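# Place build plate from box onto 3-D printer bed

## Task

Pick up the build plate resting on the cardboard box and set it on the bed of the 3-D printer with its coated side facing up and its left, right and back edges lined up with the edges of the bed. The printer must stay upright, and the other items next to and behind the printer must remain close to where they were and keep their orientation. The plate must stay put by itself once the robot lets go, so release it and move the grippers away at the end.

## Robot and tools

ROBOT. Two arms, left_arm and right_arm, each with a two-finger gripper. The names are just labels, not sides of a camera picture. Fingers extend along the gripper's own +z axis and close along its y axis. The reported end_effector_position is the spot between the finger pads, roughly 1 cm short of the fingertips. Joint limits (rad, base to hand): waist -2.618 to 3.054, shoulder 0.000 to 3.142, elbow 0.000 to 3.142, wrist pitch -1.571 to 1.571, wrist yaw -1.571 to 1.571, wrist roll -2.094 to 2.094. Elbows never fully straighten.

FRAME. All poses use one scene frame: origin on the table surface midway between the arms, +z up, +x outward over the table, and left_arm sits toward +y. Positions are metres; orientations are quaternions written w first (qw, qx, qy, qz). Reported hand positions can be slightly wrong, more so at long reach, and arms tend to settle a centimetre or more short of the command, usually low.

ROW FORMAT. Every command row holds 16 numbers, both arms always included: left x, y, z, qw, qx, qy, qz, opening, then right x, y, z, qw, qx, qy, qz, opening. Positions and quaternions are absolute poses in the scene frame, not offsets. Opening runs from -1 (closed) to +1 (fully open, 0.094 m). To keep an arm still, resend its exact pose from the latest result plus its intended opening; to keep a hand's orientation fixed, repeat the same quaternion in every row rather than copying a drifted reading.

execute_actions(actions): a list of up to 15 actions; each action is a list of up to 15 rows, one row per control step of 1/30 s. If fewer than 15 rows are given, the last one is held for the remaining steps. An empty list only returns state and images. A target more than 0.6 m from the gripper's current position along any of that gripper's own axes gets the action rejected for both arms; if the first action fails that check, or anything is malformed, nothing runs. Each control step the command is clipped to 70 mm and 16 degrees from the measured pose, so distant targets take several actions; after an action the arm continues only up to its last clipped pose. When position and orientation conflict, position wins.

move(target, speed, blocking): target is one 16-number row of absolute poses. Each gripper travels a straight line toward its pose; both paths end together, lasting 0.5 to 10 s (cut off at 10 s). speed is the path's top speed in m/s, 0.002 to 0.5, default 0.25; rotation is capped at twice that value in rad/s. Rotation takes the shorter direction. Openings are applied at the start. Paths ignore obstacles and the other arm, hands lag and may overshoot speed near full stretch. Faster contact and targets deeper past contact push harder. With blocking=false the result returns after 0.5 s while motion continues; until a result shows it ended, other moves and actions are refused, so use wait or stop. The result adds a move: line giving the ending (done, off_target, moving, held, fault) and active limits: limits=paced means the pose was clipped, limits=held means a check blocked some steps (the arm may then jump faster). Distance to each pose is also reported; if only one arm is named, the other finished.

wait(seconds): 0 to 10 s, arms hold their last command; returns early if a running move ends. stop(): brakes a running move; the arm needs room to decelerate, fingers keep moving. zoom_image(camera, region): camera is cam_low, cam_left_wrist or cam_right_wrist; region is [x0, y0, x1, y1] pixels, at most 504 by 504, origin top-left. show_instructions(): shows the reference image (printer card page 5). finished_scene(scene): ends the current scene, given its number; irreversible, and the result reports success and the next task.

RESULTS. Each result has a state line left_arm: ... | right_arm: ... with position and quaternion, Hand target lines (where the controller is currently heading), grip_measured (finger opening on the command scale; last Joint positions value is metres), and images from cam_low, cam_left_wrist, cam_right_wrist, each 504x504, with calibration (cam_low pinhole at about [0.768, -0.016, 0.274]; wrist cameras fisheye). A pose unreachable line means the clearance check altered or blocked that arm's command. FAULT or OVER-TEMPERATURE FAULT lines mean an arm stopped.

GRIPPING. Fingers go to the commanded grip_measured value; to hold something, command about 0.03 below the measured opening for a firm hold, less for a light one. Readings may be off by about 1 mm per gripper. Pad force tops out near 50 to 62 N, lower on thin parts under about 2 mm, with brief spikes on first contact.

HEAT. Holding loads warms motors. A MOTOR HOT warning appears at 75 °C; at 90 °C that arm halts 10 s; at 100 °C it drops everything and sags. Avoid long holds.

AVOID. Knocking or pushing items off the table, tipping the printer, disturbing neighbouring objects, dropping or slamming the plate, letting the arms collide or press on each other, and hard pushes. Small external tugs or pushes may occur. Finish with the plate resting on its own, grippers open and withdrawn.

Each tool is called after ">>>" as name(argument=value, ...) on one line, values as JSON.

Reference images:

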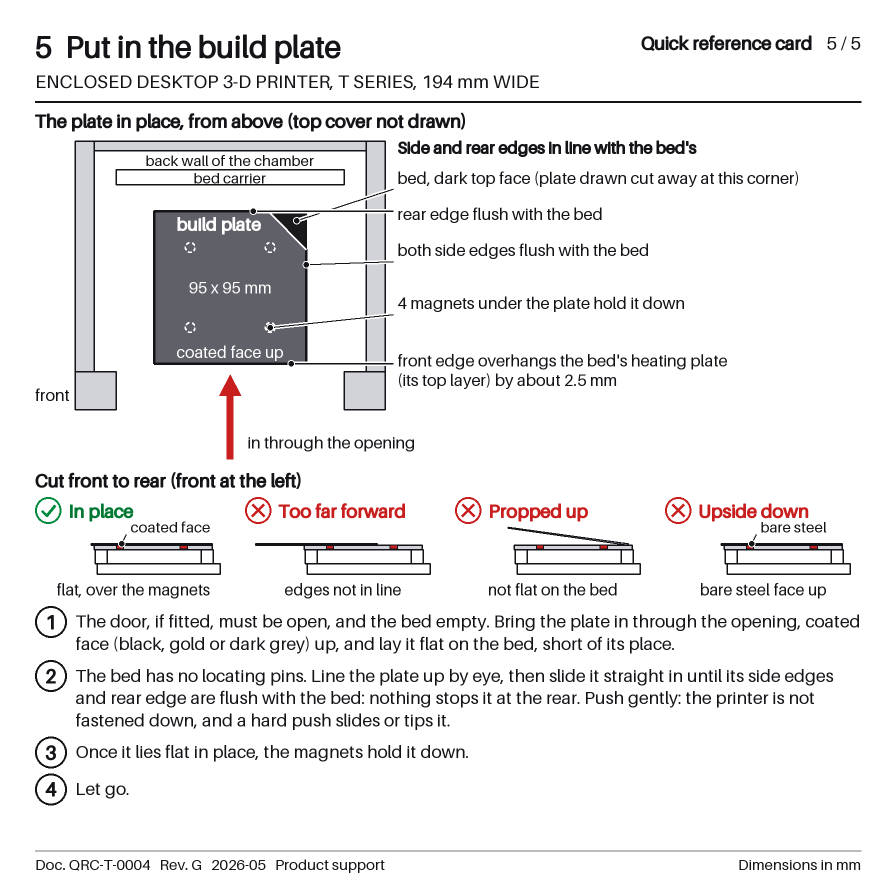

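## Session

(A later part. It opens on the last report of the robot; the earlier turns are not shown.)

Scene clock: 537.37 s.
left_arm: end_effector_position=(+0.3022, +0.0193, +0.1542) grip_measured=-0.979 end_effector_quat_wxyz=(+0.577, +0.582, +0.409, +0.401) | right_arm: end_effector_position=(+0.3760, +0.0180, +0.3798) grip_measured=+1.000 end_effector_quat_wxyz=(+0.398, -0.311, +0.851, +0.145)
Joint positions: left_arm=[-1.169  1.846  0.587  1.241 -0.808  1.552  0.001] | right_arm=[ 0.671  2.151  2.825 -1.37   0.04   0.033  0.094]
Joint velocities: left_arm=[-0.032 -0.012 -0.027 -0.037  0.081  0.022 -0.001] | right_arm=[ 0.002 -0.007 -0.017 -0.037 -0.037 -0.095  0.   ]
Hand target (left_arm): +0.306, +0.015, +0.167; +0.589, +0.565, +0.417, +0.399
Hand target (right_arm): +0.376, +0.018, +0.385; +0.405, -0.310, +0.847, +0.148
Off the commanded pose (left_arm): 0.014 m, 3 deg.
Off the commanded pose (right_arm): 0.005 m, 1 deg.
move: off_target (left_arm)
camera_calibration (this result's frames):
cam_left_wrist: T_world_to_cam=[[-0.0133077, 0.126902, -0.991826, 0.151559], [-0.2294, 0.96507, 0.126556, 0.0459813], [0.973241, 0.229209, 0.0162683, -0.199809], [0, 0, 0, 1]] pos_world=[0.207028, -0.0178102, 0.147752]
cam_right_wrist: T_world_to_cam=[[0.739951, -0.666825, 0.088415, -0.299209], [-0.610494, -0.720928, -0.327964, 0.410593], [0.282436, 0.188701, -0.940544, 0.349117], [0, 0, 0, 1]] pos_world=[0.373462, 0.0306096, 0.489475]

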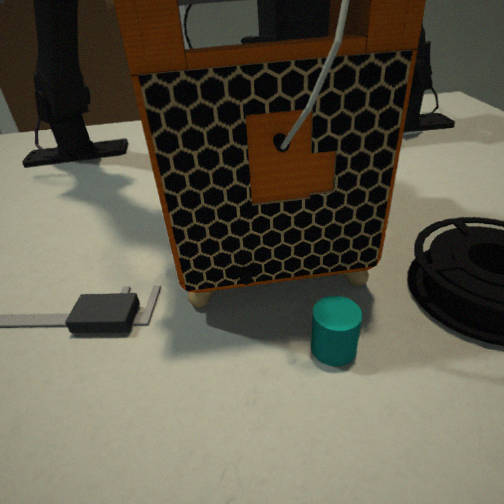

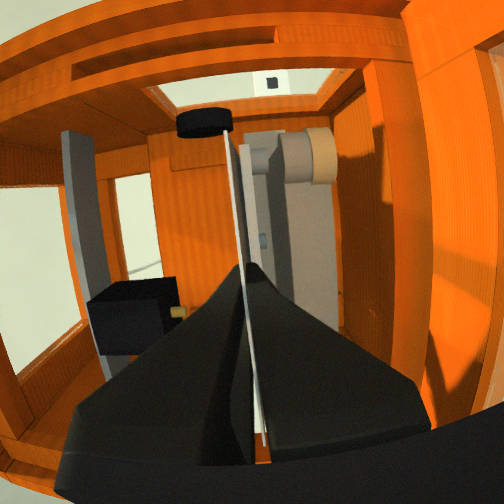

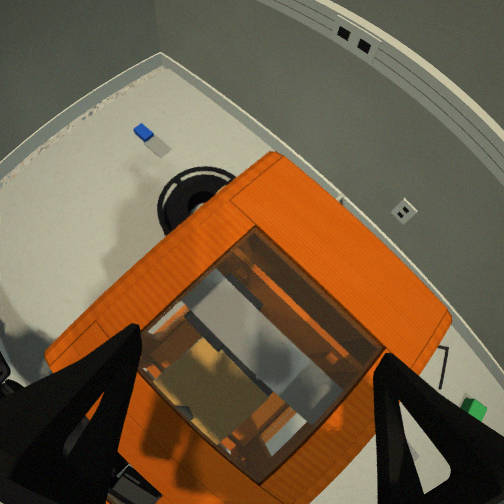

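>>> execute_actions(actions=[[[0.306,0.015,0.167,0.5897,0.5645,0.4175,0.3997,-0.85,0.376,0.018,0.385,0.404,-0.310,0.848,0.148,1]],[[0.306,0.015,0.167,0.5897,0.5645,0.4175,0.3997,-0.65,0.376,0.018,0.385,0.404,-0.310,0.848,0.148,1]],[[0.298,0.016,0.164,0.5897,0.5645,0.4175,0.3997,-0.65,0.376,0.018,0.385,0.404,-0.310,0.848,0.148,1]],[[0.290,0.017,0.161,0.5897,0.5645,0.4175,0.3997,-0.3,0.376,0.018,0.385,0.404,-0.310,0.848,0.148,1]]])

Scene clock: 547.17 s.
left_arm: end_effector_position=(+0.2917, +0.0160, +0.1593) grip_measured=-0.302 end_effector_quat_wxyz=(+0.585, +0.572, +0.413, +0.401) | right_arm: end_effector_position=(+0.3760, +0.0180, +0.3798) grip_measured=+1.000 end_effector_quat_wxyz=(+0.398, -0.311, +0.851, +0.145)
Joint positions: left_arm=[-1.209  1.846  0.587  1.268 -0.856  1.552  0.033] | right_arm=[ 0.671  2.151  2.825 -1.37   0.04   0.033  0.094]
Joint velocities: left_arm=[-0.012 -0.017 -0.002 -0.022 -0.022 -0.022  0.001] | right_arm=[-0.007 -0.012 -0.002  0.037  0.022 -0.037  0.   ]
Hand target (left_arm): +0.290, +0.017, +0.161; +0.589, +0.564, +0.417, +0.400
Hand target (right_arm): +0.376, +0.018, +0.385; +0.405, -0.310, +0.847, +0.148
Off the commanded pose (left_arm): 0.003 m, 1 deg.
Off the commanded pose (right_arm): 0.005 m, 1 deg.
camera_calibration (this result's frames):
cam_left_wrist: T_world_to_cam=[[-0.00384924, 0.102413, -0.994734, 0.155011], [-0.237951, 0.966076, 0.100383, 0.0527804], [0.97127, 0.237084, 0.0206506, -0.189149], [0, 0, 0, 1]] pos_world=[0.196871, -0.0220208, 0.152803]
cam_right_wrist: T_world_to_cam=[[0.739951, -0.666825, 0.088415, -0.299209], [-0.610494, -0.720928, -0.327964, 0.410593], [0.282436, 0.188701, -0.940544, 0.349117], [0, 0, 0, 1]] pos_world=[0.373462, 0.0306096, 0.489475]

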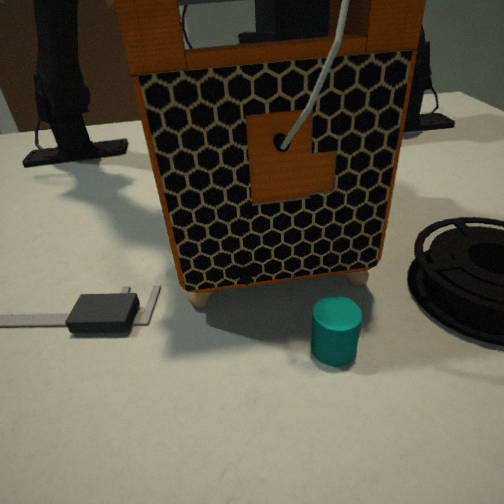

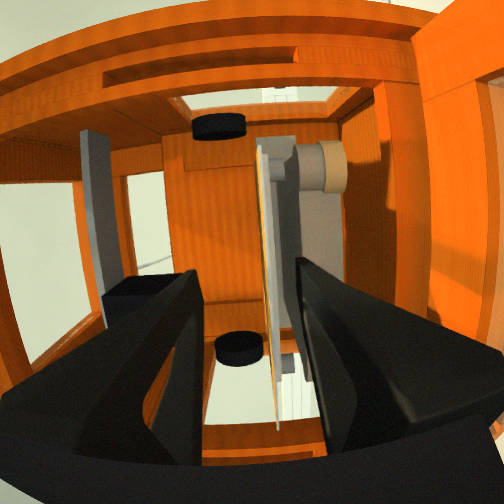

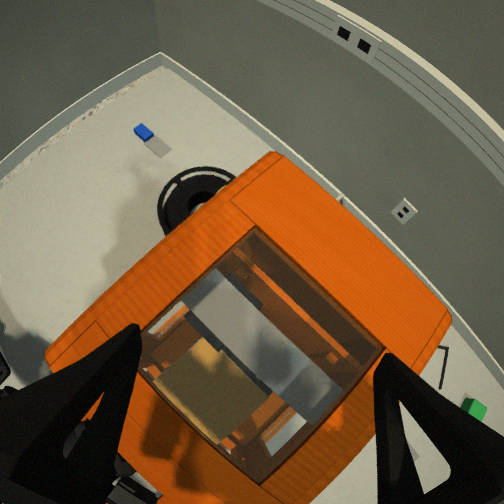

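>>> move(target=[0.245,0.02,0.152,0.5897,0.5645,0.4175,0.3997,-0.3,0.376,0.018,0.385,0.404,-0.310,0.848,0.148,1], speed=0.05)

>>> move(target=[0.245,0.016,0.165,0.7069,-0.0185,0.7069,-0.0185,0.2,0.376,0.018,0.385,0.404,-0.310,0.848,0.148,1], speed=0.3)

>>> move(target=[0.265,0.016,0.165,0.7069,-0.0185,0.7069,-0.0185,0.2,0.376,0.018,0.385,0.404,-0.310,0.848,0.148,1], speed=0.03)

Scene clock: 561.20 s.
left_arm: end_effector_position=(+0.2477, +0.0156, +0.1559) grip_measured=-0.302 end_effector_quat_wxyz=(+0.591, +0.565, +0.415, +0.399) | right_arm: end_effector_position=(+0.3760, +0.0180, +0.3798) grip_measured=+1.000 end_effector_quat_wxyz=(+0.398, -0.311, +0.851, +0.145)
Joint positions: left_arm=[-1.356  1.846  0.529  1.349 -1.003  1.556  0.033] | right_arm=[ 0.671  2.151  2.825 -1.37   0.04   0.033  0.094]
Joint velocities: left_arm=[ 0.017  0.007 -0.002 -0.066  0.051  0.007 -0.001] | right_arm=[-0.012 -0.007 -0.002  0.066  0.066  0.022  0.   ]
Hand target (left_arm): +0.245, +0.020, +0.153; +0.590, +0.564, +0.417, +0.400
Hand target (right_arm): +0.376, +0.018, +0.385; +0.405, -0.310, +0.847, +0.148
Off the commanded pose (left_arm): 0.006 m, 0 deg.
Off the commanded pose (right_arm): 0.005 m, 1 deg.
move: done
camera_calibration (this result's frames):
cam_left_wrist: T_world_to_cam=[[0.00159359, 0.0830302, -0.996546, 0.150642], [-0.238844, 0.967736, 0.0802479, 0.0463608], [0.971057, 0.237891, 0.0213734, -0.14628], [0, 0, 0, 1]] pos_world=[0.152879, -0.0225742, 0.149527]
cam_right_wrist: T_world_to_cam=[[0.739951, -0.666825, 0.088415, -0.299209], [-0.610494, -0.720928, -0.327964, 0.410593], [0.282436, 0.188701, -0.940544, 0.349117], [0, 0, 0, 1]] pos_world=[0.373462, 0.0306096, 0.489475]

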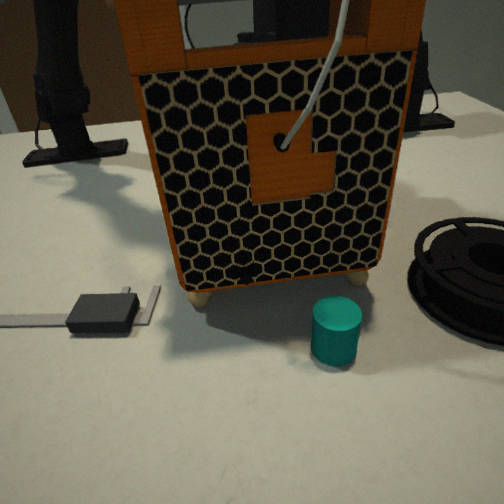

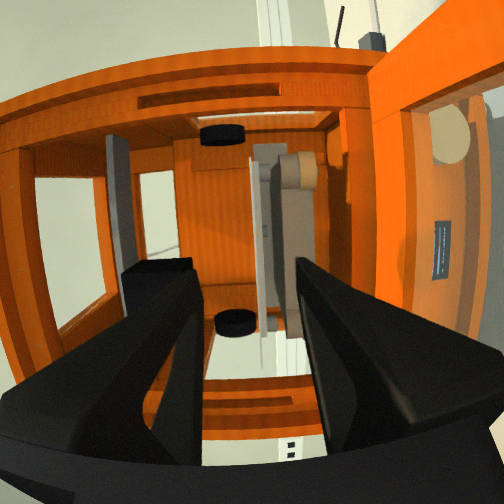

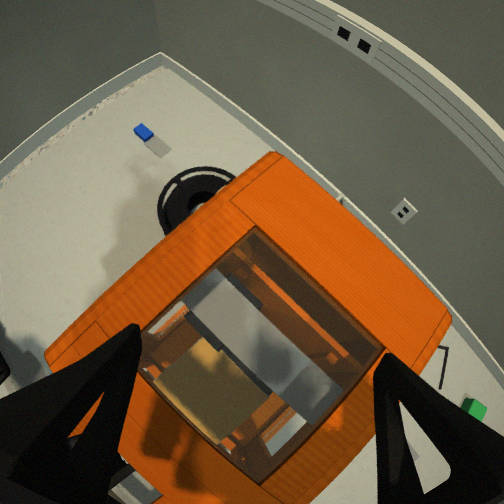

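Scene clock: 564.63 s.
left_arm: end_effector_position=(+0.2466, +0.0205, +0.1564) grip_measured=+0.198 end_effector_quat_wxyz=(+0.711, -0.007, +0.704, -0.006) | right_arm: end_effector_position=(+0.3760, +0.0180, +0.3798) grip_measured=+1.000 end_effector_quat_wxyz=(+0.398, -0.311, +0.851, +0.145)
Joint positions: left_arm=[-1.427  1.981  0.752  1.294 -1.419  0.045  0.056] | right_arm=[ 0.671  2.151  2.825 -1.37   0.04   0.033  0.094]
Joint velocities: left_arm=[ 0.002 -0.071 -0.017 -0.242 -0.037 -0.227  0.   ] | right_arm=[-0.007 -0.002  0.002 -0.066  0.051 -0.007  0.   ]
Hand target (left_arm): +0.245, +0.016, +0.165; +0.710, -0.018, +0.704, -0.018
Hand target (right_arm): +0.376, +0.018, +0.385; +0.405, -0.310, +0.847, +0.148
Off the commanded pose (left_arm): 0.010 m, 2 deg.
Off the commanded pose (right_arm): 0.005 m, 1 deg.
move: done
camera_calibration (this result's frames):
cam_left_wrist: T_world_to_cam=[[-0.0404791, -0.994027, -0.10135, 0.0431787], [-0.541499, 0.10707, -0.833855, 0.276507], [0.839726, 0.0211273, -0.542599, -0.0213986], [0, 0, 0, 1]] pos_world=[0.169445, 0.0137672, 0.223332]
cam_right_wrist: T_world_to_cam=[[0.739951, -0.666825, 0.088415, -0.299209], [-0.610494, -0.720928, -0.327964, 0.410593], [0.282436, 0.188701, -0.940544, 0.349117], [0, 0, 0, 1]] pos_world=[0.373462, 0.0306096, 0.489475]

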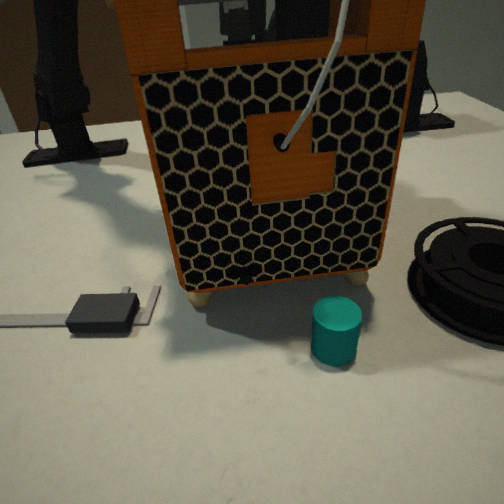

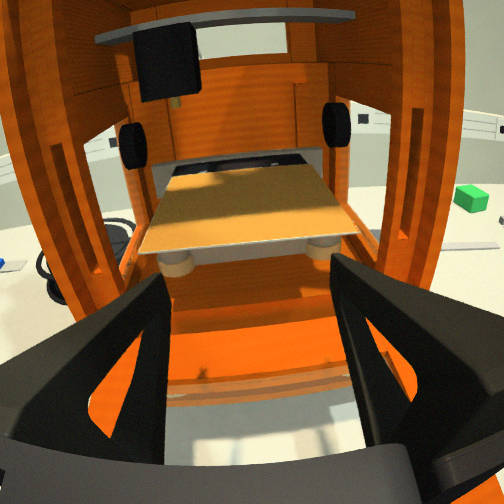

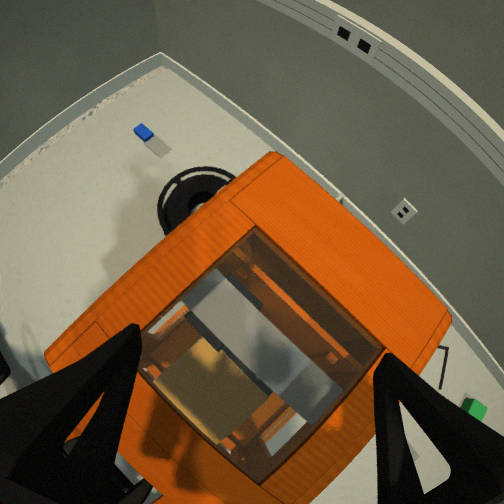

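Scene clock: 565.63 s.
left_arm: end_effector_position=(+0.2608, +0.0238, +0.1499) grip_measured=+0.198 end_effector_quat_wxyz=(+0.705, -0.002, +0.709, +0.001) | right_arm: end_effector_position=(+0.3760, +0.0180, +0.3798) grip_measured=+1.000 end_effector_quat_wxyz=(+0.398, -0.311, +0.851, +0.145)
Joint positions: left_arm=[-1.383  1.968  0.752  1.186 -1.379 -0.031  0.056] | right_arm=[ 0.671  2.151  2.825 -1.37   0.04   0.033  0.094]
Joint velocities: left_arm=[ 0.002 -0.007  0.012 -0.095  0.007 -0.051 -0.001] | right_arm=[ 0.002  0.007  0.007  0.007 -0.051 -0.037  0.   ]
Hand target (left_arm): +0.265, +0.017, +0.165; +0.707, -0.019, +0.706, -0.019
Hand target (right_arm): +0.376, +0.018, +0.385; +0.405, -0.310, +0.847, +0.148
Off the commanded pose (left_arm): 0.017 m, 3 deg.
Off the commanded pose (right_arm): 0.005 m, 1 deg.
move: off_target (left_arm)
camera_calibration (this result's frames):
cam_left_wrist: T_world_to_cam=[[-0.0393597, -0.99224, -0.117943, 0.0486258], [-0.554804, 0.119869, -0.823301, 0.280081], [0.83105, 0.0330303, -0.555217, -0.0330416], [0, 0, 0, 1]] pos_world=[0.184763, 0.0157667, 0.217981]
cam_right_wrist: T_world_to_cam=[[0.739951, -0.666825, 0.088415, -0.299209], [-0.610494, -0.720928, -0.327964, 0.410593], [0.282436, 0.188701, -0.940544, 0.349117], [0, 0, 0, 1]] pos_world=[0.373462, 0.0306096, 0.489475]

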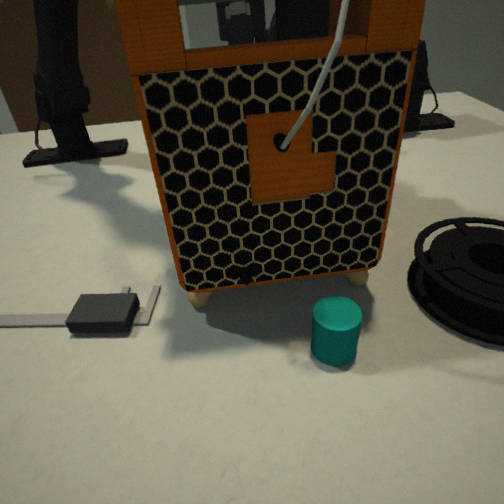

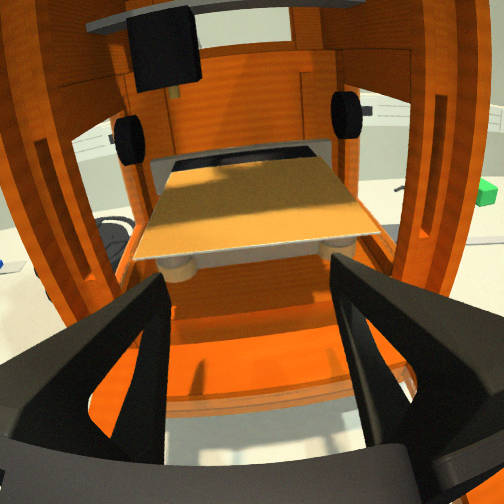

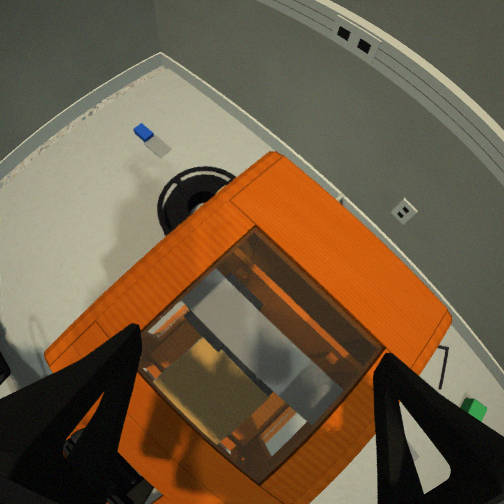

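>>> move(target=[0.28,0.015,0.168,0.7069,-0.0185,0.7069,-0.0185,0.2,0.376,0.018,0.385,0.404,-0.310,0.848,0.148,1], speed=0.015)

>>> zoom_image(camera="cam_left_wrist", region=[100,120,420,320])

Scene clock: 575.77 s.
left_arm: end_effector_position=(+0.2756, +0.0204, +0.1536) grip_measured=+0.198 end_effector_quat_wxyz=(+0.704, -0.004, +0.710, -0.002) | right_arm: end_effector_position=(+0.3760, +0.0180, +0.3798) grip_measured=+1.000 end_effector_quat_wxyz=(+0.398, -0.311, +0.851, +0.145)
Joint positions: left_arm=[-1.342  1.968  0.783  1.149 -1.337 -0.043  0.056] | right_arm=[ 0.671  2.151  2.825 -1.37   0.04   0.033  0.094]
Joint velocities: left_arm=[ 0.022  0.007 -0.002 -0.022  0.037 -0.007  0.001] | right_arm=[-0.007 -0.002 -0.002  0.066 -0.051  0.051  0.   ]
Hand target (left_arm): +0.280, +0.015, +0.168; +0.707, -0.018, +0.707, -0.019
Hand target (right_arm): +0.376, +0.018, +0.385; +0.405, -0.310, +0.847, +0.148
Off the commanded pose (left_arm): 0.016 m, 3 deg.
Off the commanded pose (right_arm): 0.005 m, 1 deg.
move: off_target (left_arm)
camera_calibration (this result's frames):
cam_left_wrist: T_world_to_cam=[[-0.0406745, -0.992947, -0.111365, 0.045551], [-0.556699, 0.115076, -0.822705, 0.292294], [0.829718, 0.0285336, -0.557453, -0.0423761], [0, 0, 0, 1]] pos_world=[0.199733, 0.012803, 0.221922]
cam_right_wrist: T_world_to_cam=[[0.739951, -0.666825, 0.088415, -0.299209], [-0.610494, -0.720928, -0.327964, 0.410593], [0.282436, 0.188701, -0.940544, 0.349117], [0, 0, 0, 1]] pos_world=[0.373462, 0.0306096, 0.489475]

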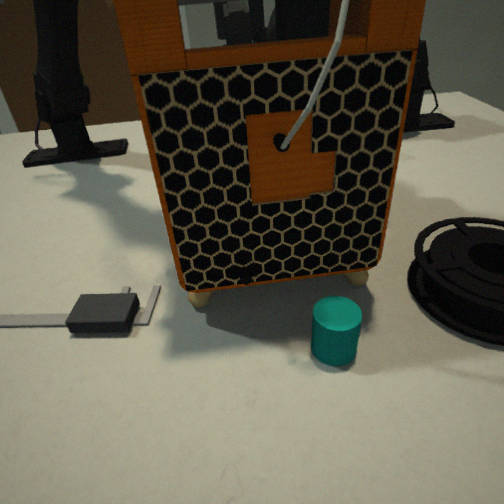

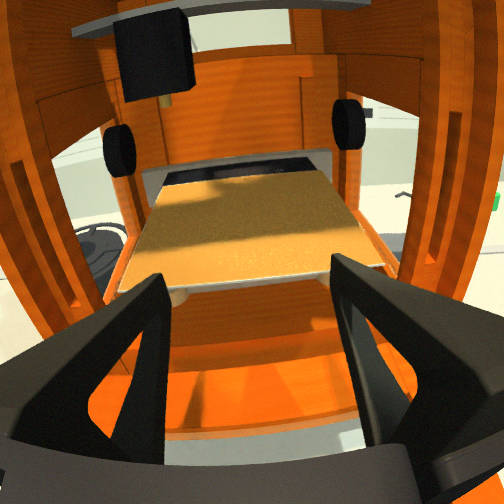

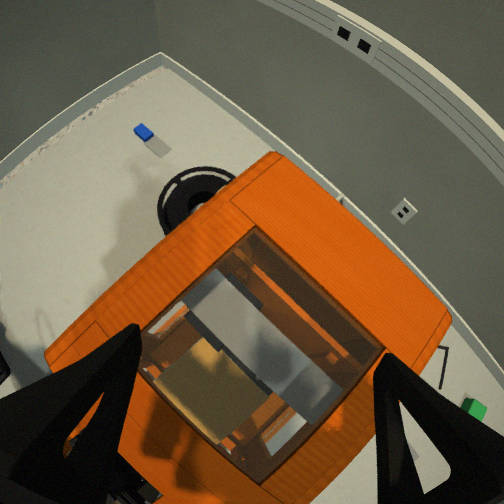

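Region (100, 120, 420, 320) of cam_left_wrist's 504x504 image, scaled by 1.575, with more detail than that image has; it fills the top 315 rows of this view, and the rest is white.

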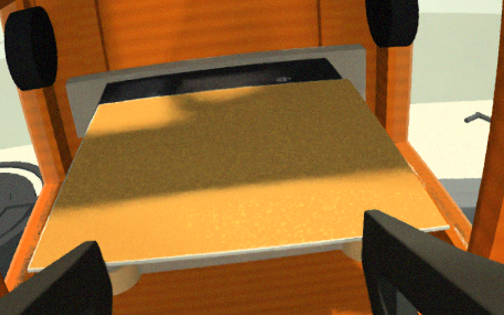

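>>> move(target=[0.292,0.015,0.166,0.7069,-0.0185,0.7069,-0.0185,0.2,0.376,0.018,0.385,0.404,-0.310,0.848,0.148,1], speed=0.012)

>>> zoom_image(camera="cam_left_wrist", region=[100,120,420,320])

>>> zoom_image(camera="cam_right_wrist", region=[140,320,290,470])

Scene clock: 593.77 s.
left_arm: end_effector_position=(+0.2874, +0.0205, +0.1566) grip_measured=+0.198 end_effector_quat_wxyz=(+0.705, -0.009, +0.709, -0.006) | right_arm: end_effector_position=(+0.3760, +0.0180, +0.3798) grip_measured=+1.000 end_effector_quat_wxyz=(+0.398, -0.311, +0.851, +0.145)
Joint positions: left_arm=[-1.309  1.968  0.796  1.146 -1.303 -0.045  0.056] | right_arm=[ 0.671  2.151  2.825 -1.37   0.04   0.033  0.094]
Joint velocities: left_arm=[ 0.002  0.002  0.007 -0.037 -0.022 -0.022  0.   ] | right_arm=[ 0.017  0.002  0.012 -0.007 -0.022  0.022  0.   ]
Hand target (left_arm): +0.292, +0.015, +0.166; +0.707, -0.019, +0.707, -0.019
Hand target (right_arm): +0.376, +0.018, +0.385; +0.405, -0.310, +0.847, +0.148
Off the commanded pose (left_arm): 0.012 m, 2 deg.
Off the commanded pose (right_arm): 0.005 m, 1 deg.
move: off_target (left_arm)
camera_calibration (this result's frames):
cam_left_wrist: T_world_to_cam=[[-0.0408503, -0.994287, -0.098615, 0.044632], [-0.555342, 0.104642, -0.825013, 0.301478], [0.830618, 0.021063, -0.556444, -0.0507514], [0, 0, 0, 1]] pos_world=[0.211402, 0.0138986, 0.224884]
cam_right_wrist: T_world_to_cam=[[0.739951, -0.666825, 0.088415, -0.299209], [-0.610494, -0.720928, -0.327964, 0.410593], [0.282436, 0.188701, -0.940544, 0.349117], [0, 0, 0, 1]] pos_world=[0.373462, 0.0306096, 0.489475]

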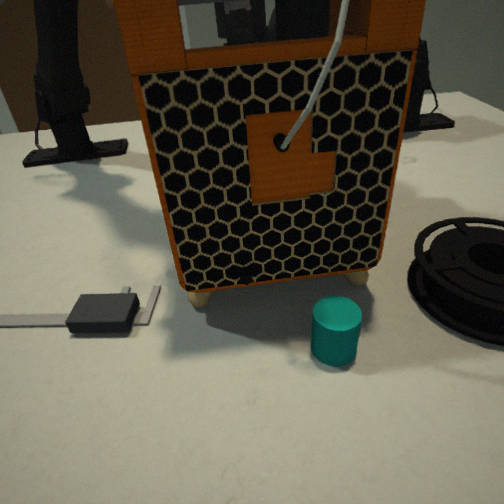

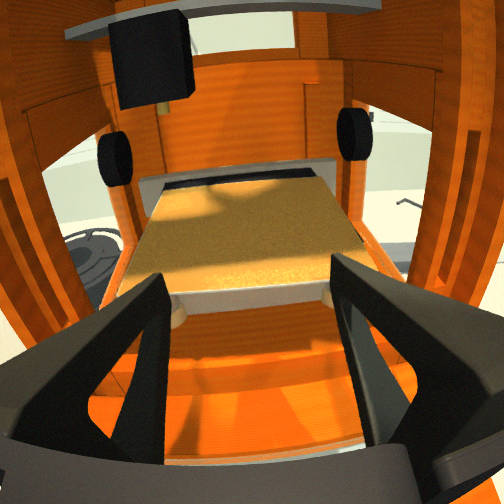

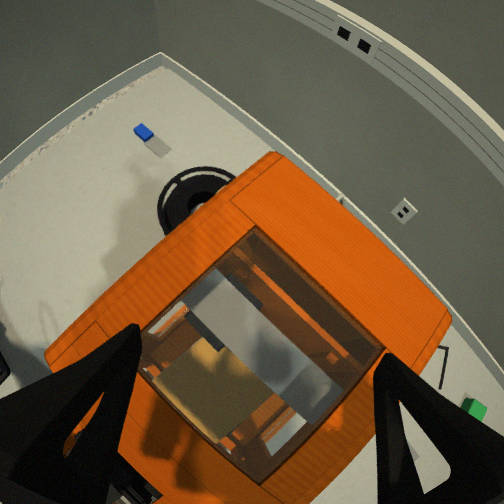

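Region (100, 120, 420, 320) of cam_left_wrist's 504x504 image, scaled by 1.575, with more detail than that image has; it fills the top 315 rows of this view, and the rest is white.

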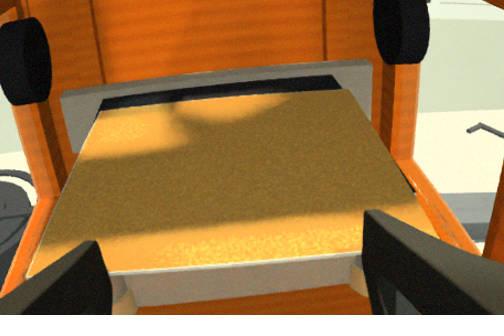

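Region (140, 320, 290, 470) of cam_right_wrist's 504x504 image, scaled by 3.360, with more detail than that image has.

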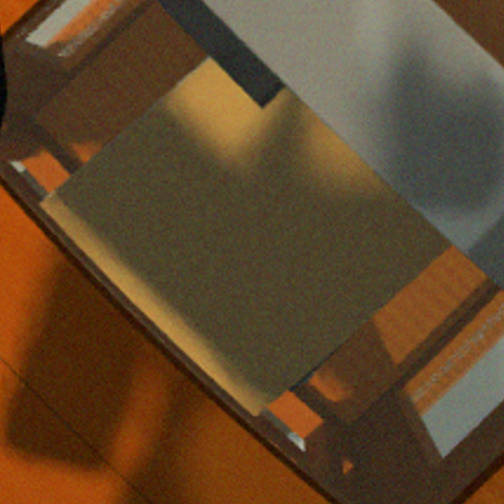

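>>> execute_actions(actions=[[[0.282,0.015,0.166,0.7069,-0.0185,0.7069,-0.0185,0.2,0.376,0.018,0.385,0.404,-0.310,0.848,0.148,1]],[[0.282,0.015,0.160,0.7069,-0.012,0.7069,-0.012,0.2,0.376,0.018,0.385,0.404,-0.310,0.848,0.148,1]],[[0.286,0.015,0.158,0.7069,-0.012,0.7069,-0.012,0.2,0.376,0.018,0.385,0.404,-0.310,0.848,0.148,1]]])

Scene clock: 601.93 s.
left_arm: end_effector_position=(+0.2836, +0.0176, +0.1536) grip_measured=+0.198 end_effector_quat_wxyz=(+0.705, -0.005, +0.710, -0.008) | right_arm: end_effector_position=(+0.3760, +0.0180, +0.3798) grip_measured=+1.000 end_effector_quat_wxyz=(+0.398, -0.311, +0.851, +0.145)
Joint positions: left_arm=[-1.32   1.979  0.796  1.156 -1.307 -0.044  0.056] | right_arm=[ 0.671  2.151  2.825 -1.37   0.04   0.033  0.094]
Joint velocities: left_arm=[ 0.002 -0.012  0.007 -0.022  0.007 -0.081 -0.   ] | right_arm=[ 0.012  0.002 -0.017  0.007 -0.007  0.022  0.   ]
Hand target (left_arm): +0.286, +0.015, +0.158; +0.707, -0.012, +0.707, -0.012
Hand target (right_arm): +0.376, +0.018, +0.385; +0.405, -0.310, +0.847, +0.148
Off the commanded pose (left_arm): 0.006 m, 1 deg.
Off the commanded pose (right_arm): 0.005 m, 1 deg.
camera_calibration (this result's frames):
cam_left_wrist: T_world_to_cam=[[-0.048855, -0.993624, -0.101608, 0.0439747], [-0.554724, 0.11159, -0.824517, 0.296783], [0.830599, 0.0160825, -0.556639, -0.0491128], [0, 0, 0, 1]] pos_world=[0.207574, 0.0113662, 0.221833]
cam_right_wrist: T_world_to_cam=[[0.739951, -0.666825, 0.088415, -0.299209], [-0.610494, -0.720928, -0.327964, 0.410593], [0.282436, 0.188701, -0.940544, 0.349117], [0, 0, 0, 1]] pos_world=[0.373462, 0.0306096, 0.489475]

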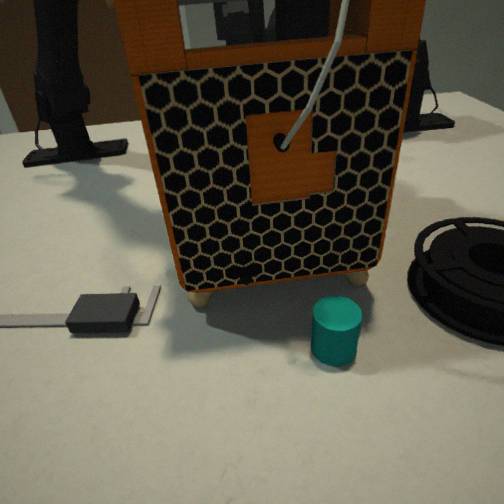

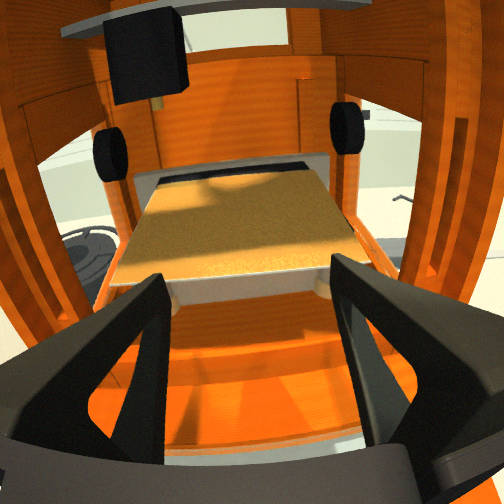

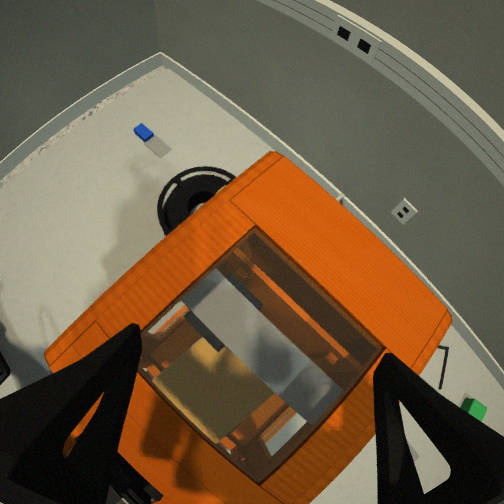

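>>> move(target=[0.297,0.017,0.157,0.7071,-0.010,0.7071,0.002,0.2,0.376,0.018,0.385,0.404,-0.310,0.848,0.148,1], speed=0.01)

>>> zoom_image(camera="cam_left_wrist", region=[100,120,420,320])

>>> zoom_image(camera="cam_right_wrist", region=[140,320,290,470])

Scene clock: 617.40 s.
left_arm: end_effector_position=(+0.2915, +0.0233, +0.1497) grip_measured=+0.198 end_effector_quat_wxyz=(+0.704, -0.002, +0.710, +0.010) | right_arm: end_effector_position=(+0.3760, +0.0180, +0.3798) grip_measured=+1.000 end_effector_quat_wxyz=(+0.398, -0.311, +0.851, +0.145)
Joint positions: left_arm=[-1.297  1.99   0.796  1.157 -1.304 -0.023  0.056] | right_arm=[ 0.671  2.151  2.825 -1.37   0.04   0.033  0.094]
Joint velocities: left_arm=[-0.017 -0.002 -0.007 -0.007 -0.11   0.037 -0.001] | right_arm=[ 0.002 -0.022 -0.002  0.037  0.022 -0.051  0.   ]
Hand target (left_arm): +0.297, +0.017, +0.157; +0.707, -0.010, +0.707, +0.002
Hand target (right_arm): +0.376, +0.018, +0.385; +0.405, -0.310, +0.847, +0.148
Off the commanded pose (left_arm): 0.011 m, 1 deg.
Off the commanded pose (right_arm): 0.005 m, 1 deg.
move: off_target (left_arm)
camera_calibration (this result's frames):
cam_left_wrist: T_world_to_cam=[[-0.028149, -0.990927, -0.131421, 0.0479657], [-0.55949, 0.124569, -0.819423, 0.297693], [0.828359, 0.050463, -0.55792, -0.0578508], [0, 0, 0, 1]] pos_world=[0.215828, 0.0133664, 0.217964]
cam_right_wrist: T_world_to_cam=[[0.739951, -0.666825, 0.088415, -0.299209], [-0.610494, -0.720928, -0.327964, 0.410593], [0.282436, 0.188701, -0.940544, 0.349117], [0, 0, 0, 1]] pos_world=[0.373462, 0.0306096, 0.489475]

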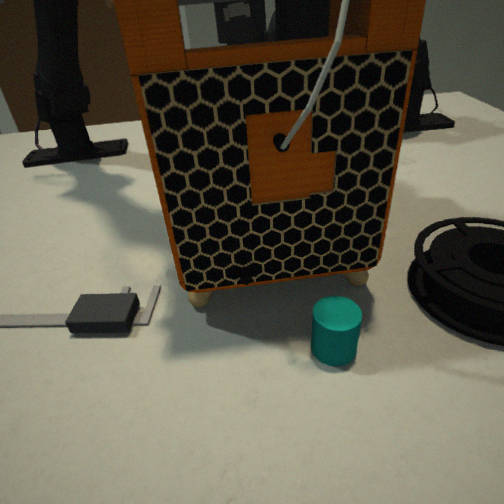

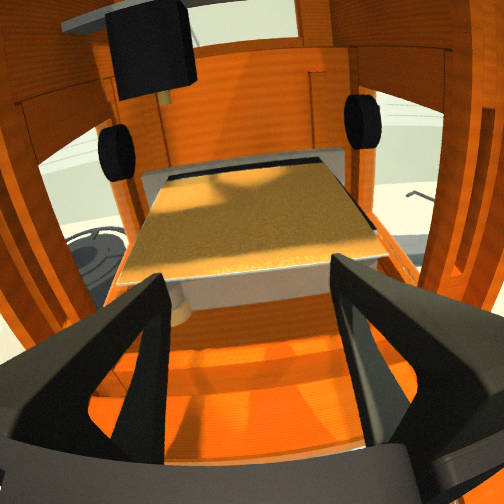

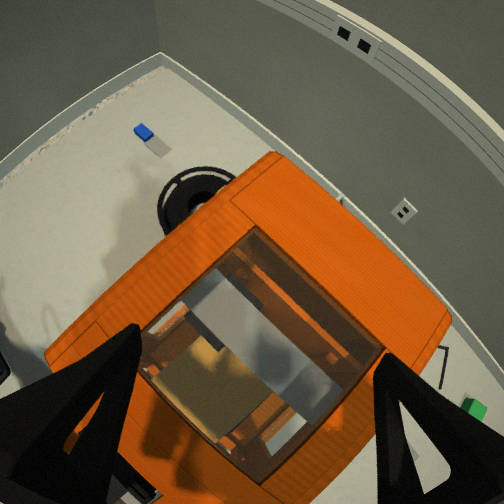

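Region (100, 120, 420, 320) of cam_left_wrist's 504x504 image, scaled by 1.575, with more detail than that image has; it fills the top 315 rows of this view, and the rest is white.

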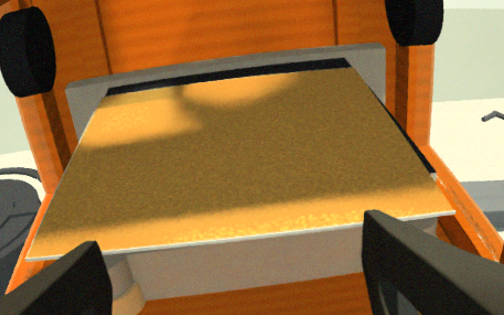

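Region (140, 320, 290, 470) of cam_right_wrist's 504x504 image, scaled by 3.360, with more detail than that image has.

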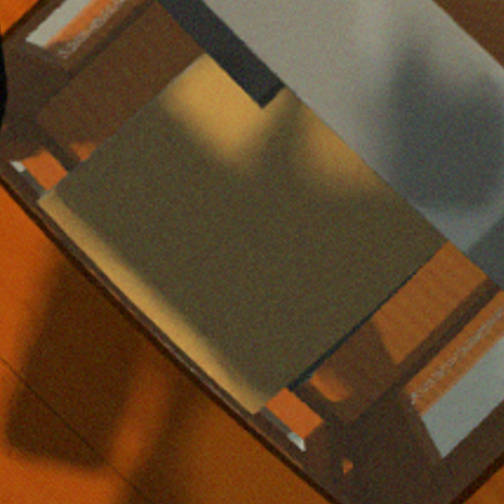

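>>> move(target=[0.304,0.013,0.160,0.707,-0.022,0.707,0.008,0.2,0.376,0.018,0.385,0.404,-0.310,0.848,0.148,1], speed=0.01)

>>> zoom_image(camera="cam_left_wrist", region=[100,120,420,320])

>>> zoom_image(camera="cam_right_wrist", region=[140,320,290,470])

Scene clock: 630.93 s.
left_arm: end_effector_position=(+0.2991, +0.0160, +0.1551) grip_measured=+0.198 end_effector_quat_wxyz=(+0.706, -0.013, +0.708, +0.008) | right_arm: end_effector_position=(+0.3760, +0.0180, +0.3798) grip_measured=+1.000 end_effector_quat_wxyz=(+0.398, -0.311, +0.851, +0.145)
Joint positions: left_arm=[-1.284  2.01   0.848  1.147 -1.304 -0.022  0.056] | right_arm=[ 0.671  2.151  2.825 -1.37   0.04   0.033  0.094]
Joint velocities: left_arm=[-0.012  0.002  0.007  0.007  0.051  0.037  0.   ] | right_arm=[-0.012 -0.002  0.007 -0.007  0.051 -0.066  0.   ]
Hand target (left_arm): +0.304, +0.013, +0.160; +0.707, -0.022, +0.707, +0.008
Hand target (right_arm): +0.376, +0.018, +0.385; +0.405, -0.310, +0.847, +0.148
Off the commanded pose (left_arm): 0.008 m, 1 deg.
Off the commanded pose (right_arm): 0.005 m, 1 deg.
move: done
camera_calibration (this result's frames):
cam_left_wrist: T_world_to_cam=[[-0.0145189, -0.993684, -0.11127, 0.034474], [-0.555768, 0.100529, -0.825237, 0.307388], [0.831211, 0.049859, -0.553717, -0.0622379], [0, 0, 0, 1]] pos_world=[0.22307, 0.00645808, 0.223042]
cam_right_wrist: T_world_to_cam=[[0.739951, -0.666825, 0.088415, -0.299209], [-0.610494, -0.720928, -0.327964, 0.410593], [0.282436, 0.188701, -0.940544, 0.349117], [0, 0, 0, 1]] pos_world=[0.373462, 0.0306096, 0.489475]

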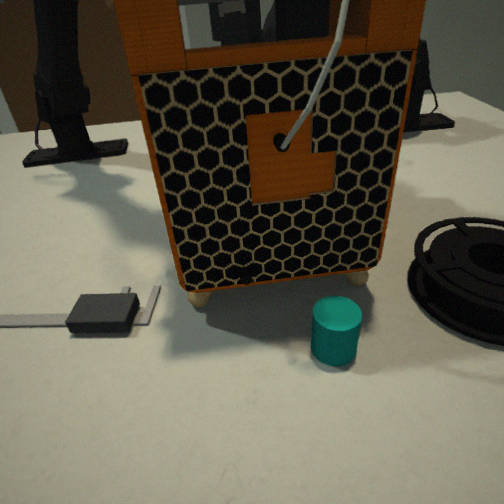

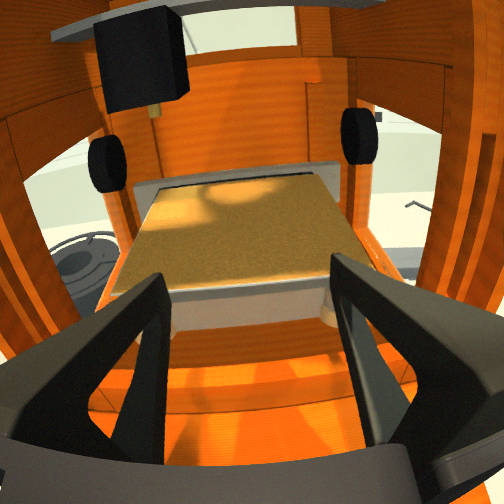

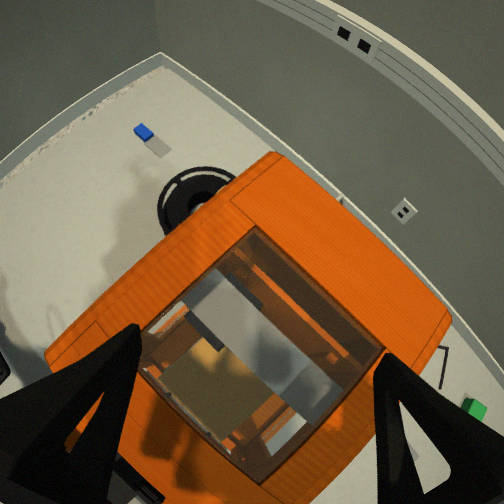

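Region (100, 120, 420, 320) of cam_left_wrist's 504x504 image, scaled by 1.575, with more detail than that image has; it fills the top 315 rows of this view, and the rest is white.

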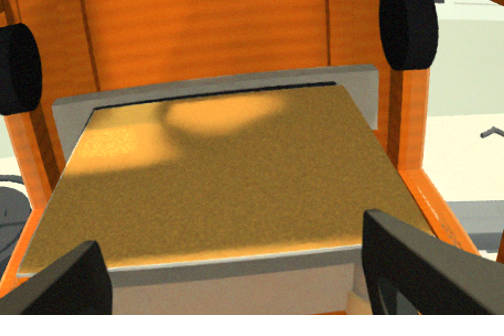

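Region (140, 320, 290, 470) of cam_right_wrist's 504x504 image, scaled by 3.360, with more detail than that image has.

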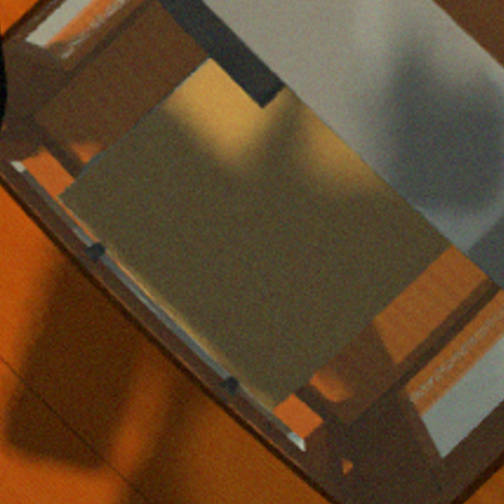

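>>> move(target=[0.309,0.013,0.157,0.707,-0.022,0.707,0.008,0.2,0.376,0.018,0.385,0.404,-0.310,0.848,0.148,1], speed=0.006)

>>> zoom_image(camera="cam_left_wrist", region=[100,120,420,320])

>>> zoom_image(camera="cam_right_wrist", region=[140,320,290,470])

Scene clock: 644.90 s.
left_arm: end_effector_position=(+0.3038, +0.0195, +0.1503) grip_measured=+0.198 end_effector_quat_wxyz=(+0.704, -0.014, +0.709, +0.017) | right_arm: end_effector_position=(+0.3760, +0.0180, +0.3798) grip_measured=+1.000 end_effector_quat_wxyz=(+0.398, -0.311, +0.851, +0.145)
Joint positions: left_arm=[-1.27   2.022  0.848  1.147 -1.304 -0.022  0.056] | right_arm=[ 0.671  2.151  2.825 -1.37   0.04   0.033  0.094]
Joint velocities: left_arm=[-0.012 -0.002 -0.007  0.037  0.022 -0.066 -0.   ] | right_arm=[ 0.002 -0.027 -0.012  0.037  0.007 -0.051  0.   ]
Hand target (left_arm): +0.309, +0.013, +0.157; +0.707, -0.022, +0.707, +0.008
Hand target (right_arm): +0.376, +0.018, +0.385; +0.405, -0.310, +0.847, +0.148
Off the commanded pose (left_arm): 0.011 m, 1 deg.
Off the commanded pose (right_arm): 0.005 m, 1 deg.
move: off_target (left_arm)
camera_calibration (this result's frames):
cam_left_wrist: T_world_to_cam=[[-0.00132149, -0.992384, -0.123173, 0.035247], [-0.560257, 0.102761, -0.82192, 0.306493], [0.828318, 0.0679223, -0.556126, -0.0680885], [0, 0, 0, 1]] pos_world=[0.22816, 0.00810774, 0.218388]
cam_right_wrist: T_world_to_cam=[[0.739951, -0.666825, 0.088415, -0.299209], [-0.610494, -0.720928, -0.327964, 0.410593], [0.282436, 0.188701, -0.940544, 0.349117], [0, 0, 0, 1]] pos_world=[0.373462, 0.0306096, 0.489475]

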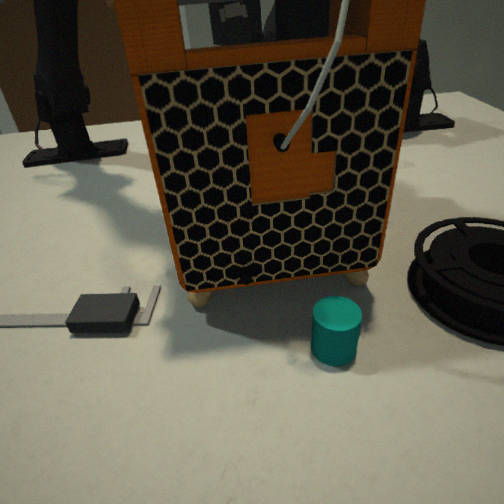

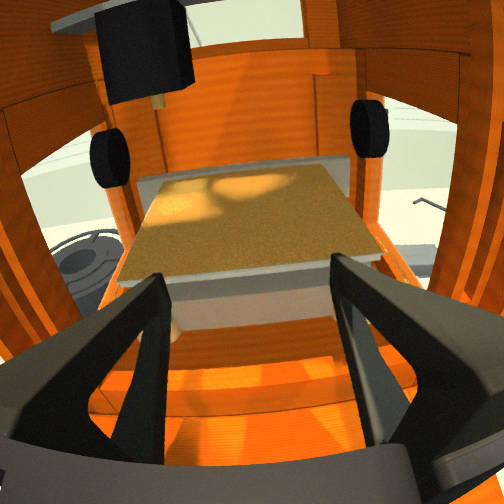

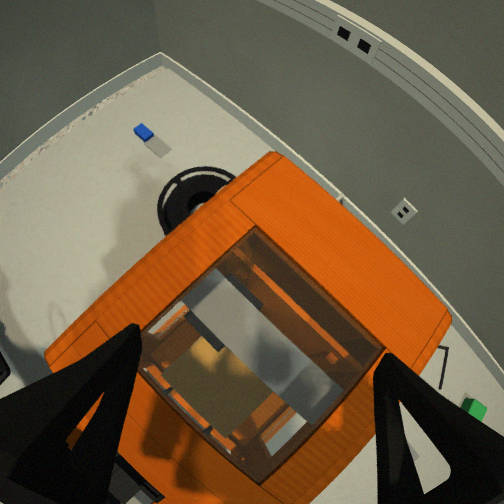

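Region (100, 120, 420, 320) of cam_left_wrist's 504x504 image, scaled by 1.575, with more detail than that image has; it fills the top 315 rows of this view, and the rest is white.

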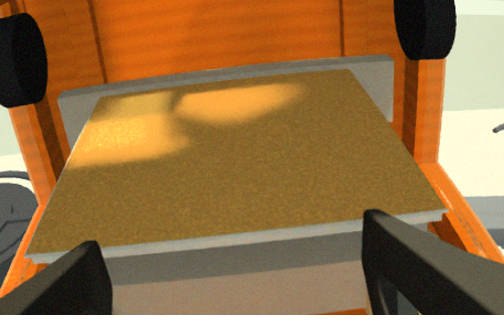

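Region (140, 320, 290, 470) of cam_right_wrist's 504x504 image, scaled by 3.360, with more detail than that image has.

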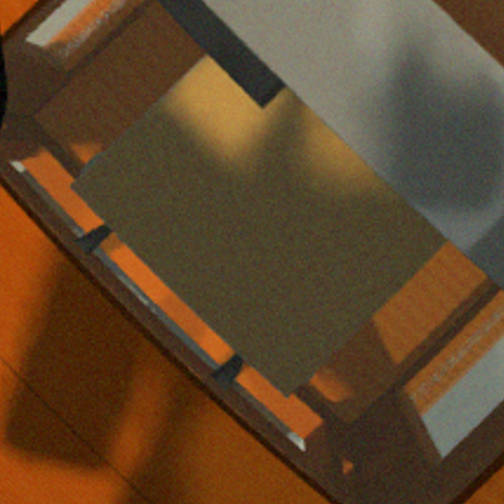

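>>> move(target=[0.309,0.013,0.157,0.707,-0.022,0.707,0.008,0.2,0.305,0.0,0.385,0.404,-0.310,0.848,0.148,1], speed=0.1)

Scene clock: 656.40 s.
left_arm: end_effector_position=(+0.3038, +0.0195, +0.1503) grip_measured=+0.198 end_effector_quat_wxyz=(+0.704, -0.014, +0.709, +0.017) | right_arm: end_effector_position=(+0.3077, +0.0011, +0.3832) grip_measured=+1.000 end_effector_quat_wxyz=(+0.400, -0.315, +0.848, +0.147)
Joint positions: left_arm=[-1.27   2.022  0.848  1.147 -1.304 -0.022  0.056] | right_arm=[ 0.779  1.749  2.213 -1.162  0.118  0.094  0.094]
Joint velocities: left_arm=[-0.017 -0.007 -0.007 -0.037 -0.066 -0.007  0.   ] | right_arm=[ 0.017 -0.002  0.002  0.022 -0.007  0.007  0.   ]
Hand target (left_arm): +0.309, +0.013, +0.157; +0.707, -0.022, +0.707, +0.008
Hand target (right_arm): +0.304, -0.000, +0.385; +0.404, -0.311, +0.848, +0.147
Off the commanded pose (left_arm): 0.011 m, 1 deg.
Off the commanded pose (right_arm): 0.003 m, 1 deg.
move: off_target (left_arm)
camera_calibration (this result's frames):
cam_left_wrist: T_world_to_cam=[[-0.00132149, -0.992384, -0.123173, 0.035247], [-0.560257, 0.102761, -0.82192, 0.306493], [0.828318, 0.0679223, -0.556126, -0.0680885], [0, 0, 0, 1]] pos_world=[0.22816, 0.00810774, 0.218388]
cam_right_wrist: T_world_to_cam=[[0.745507, -0.660109, 0.0920584, -0.263247], [-0.60216, -0.726294, -0.331513, 0.356621], [0.285696, 0.191711, -0.938949, 0.373146], [0, 0, 0, 1]] pos_world=[0.304389, 0.0137034, 0.492823]

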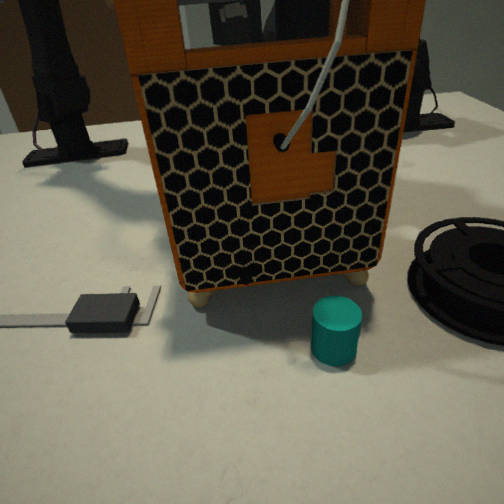

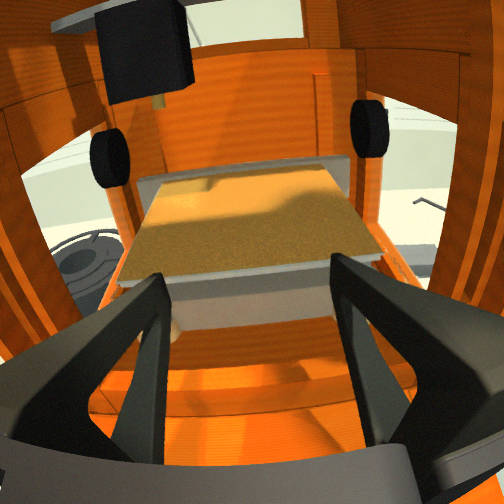

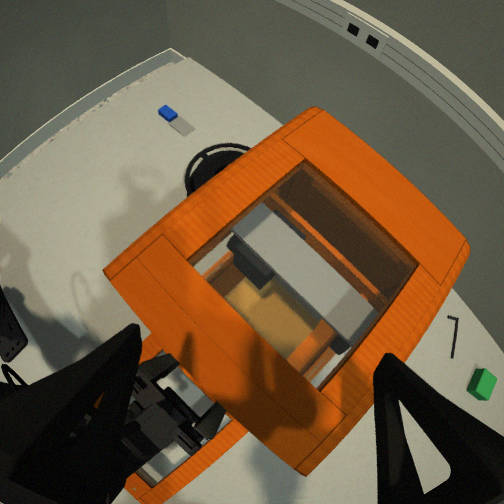

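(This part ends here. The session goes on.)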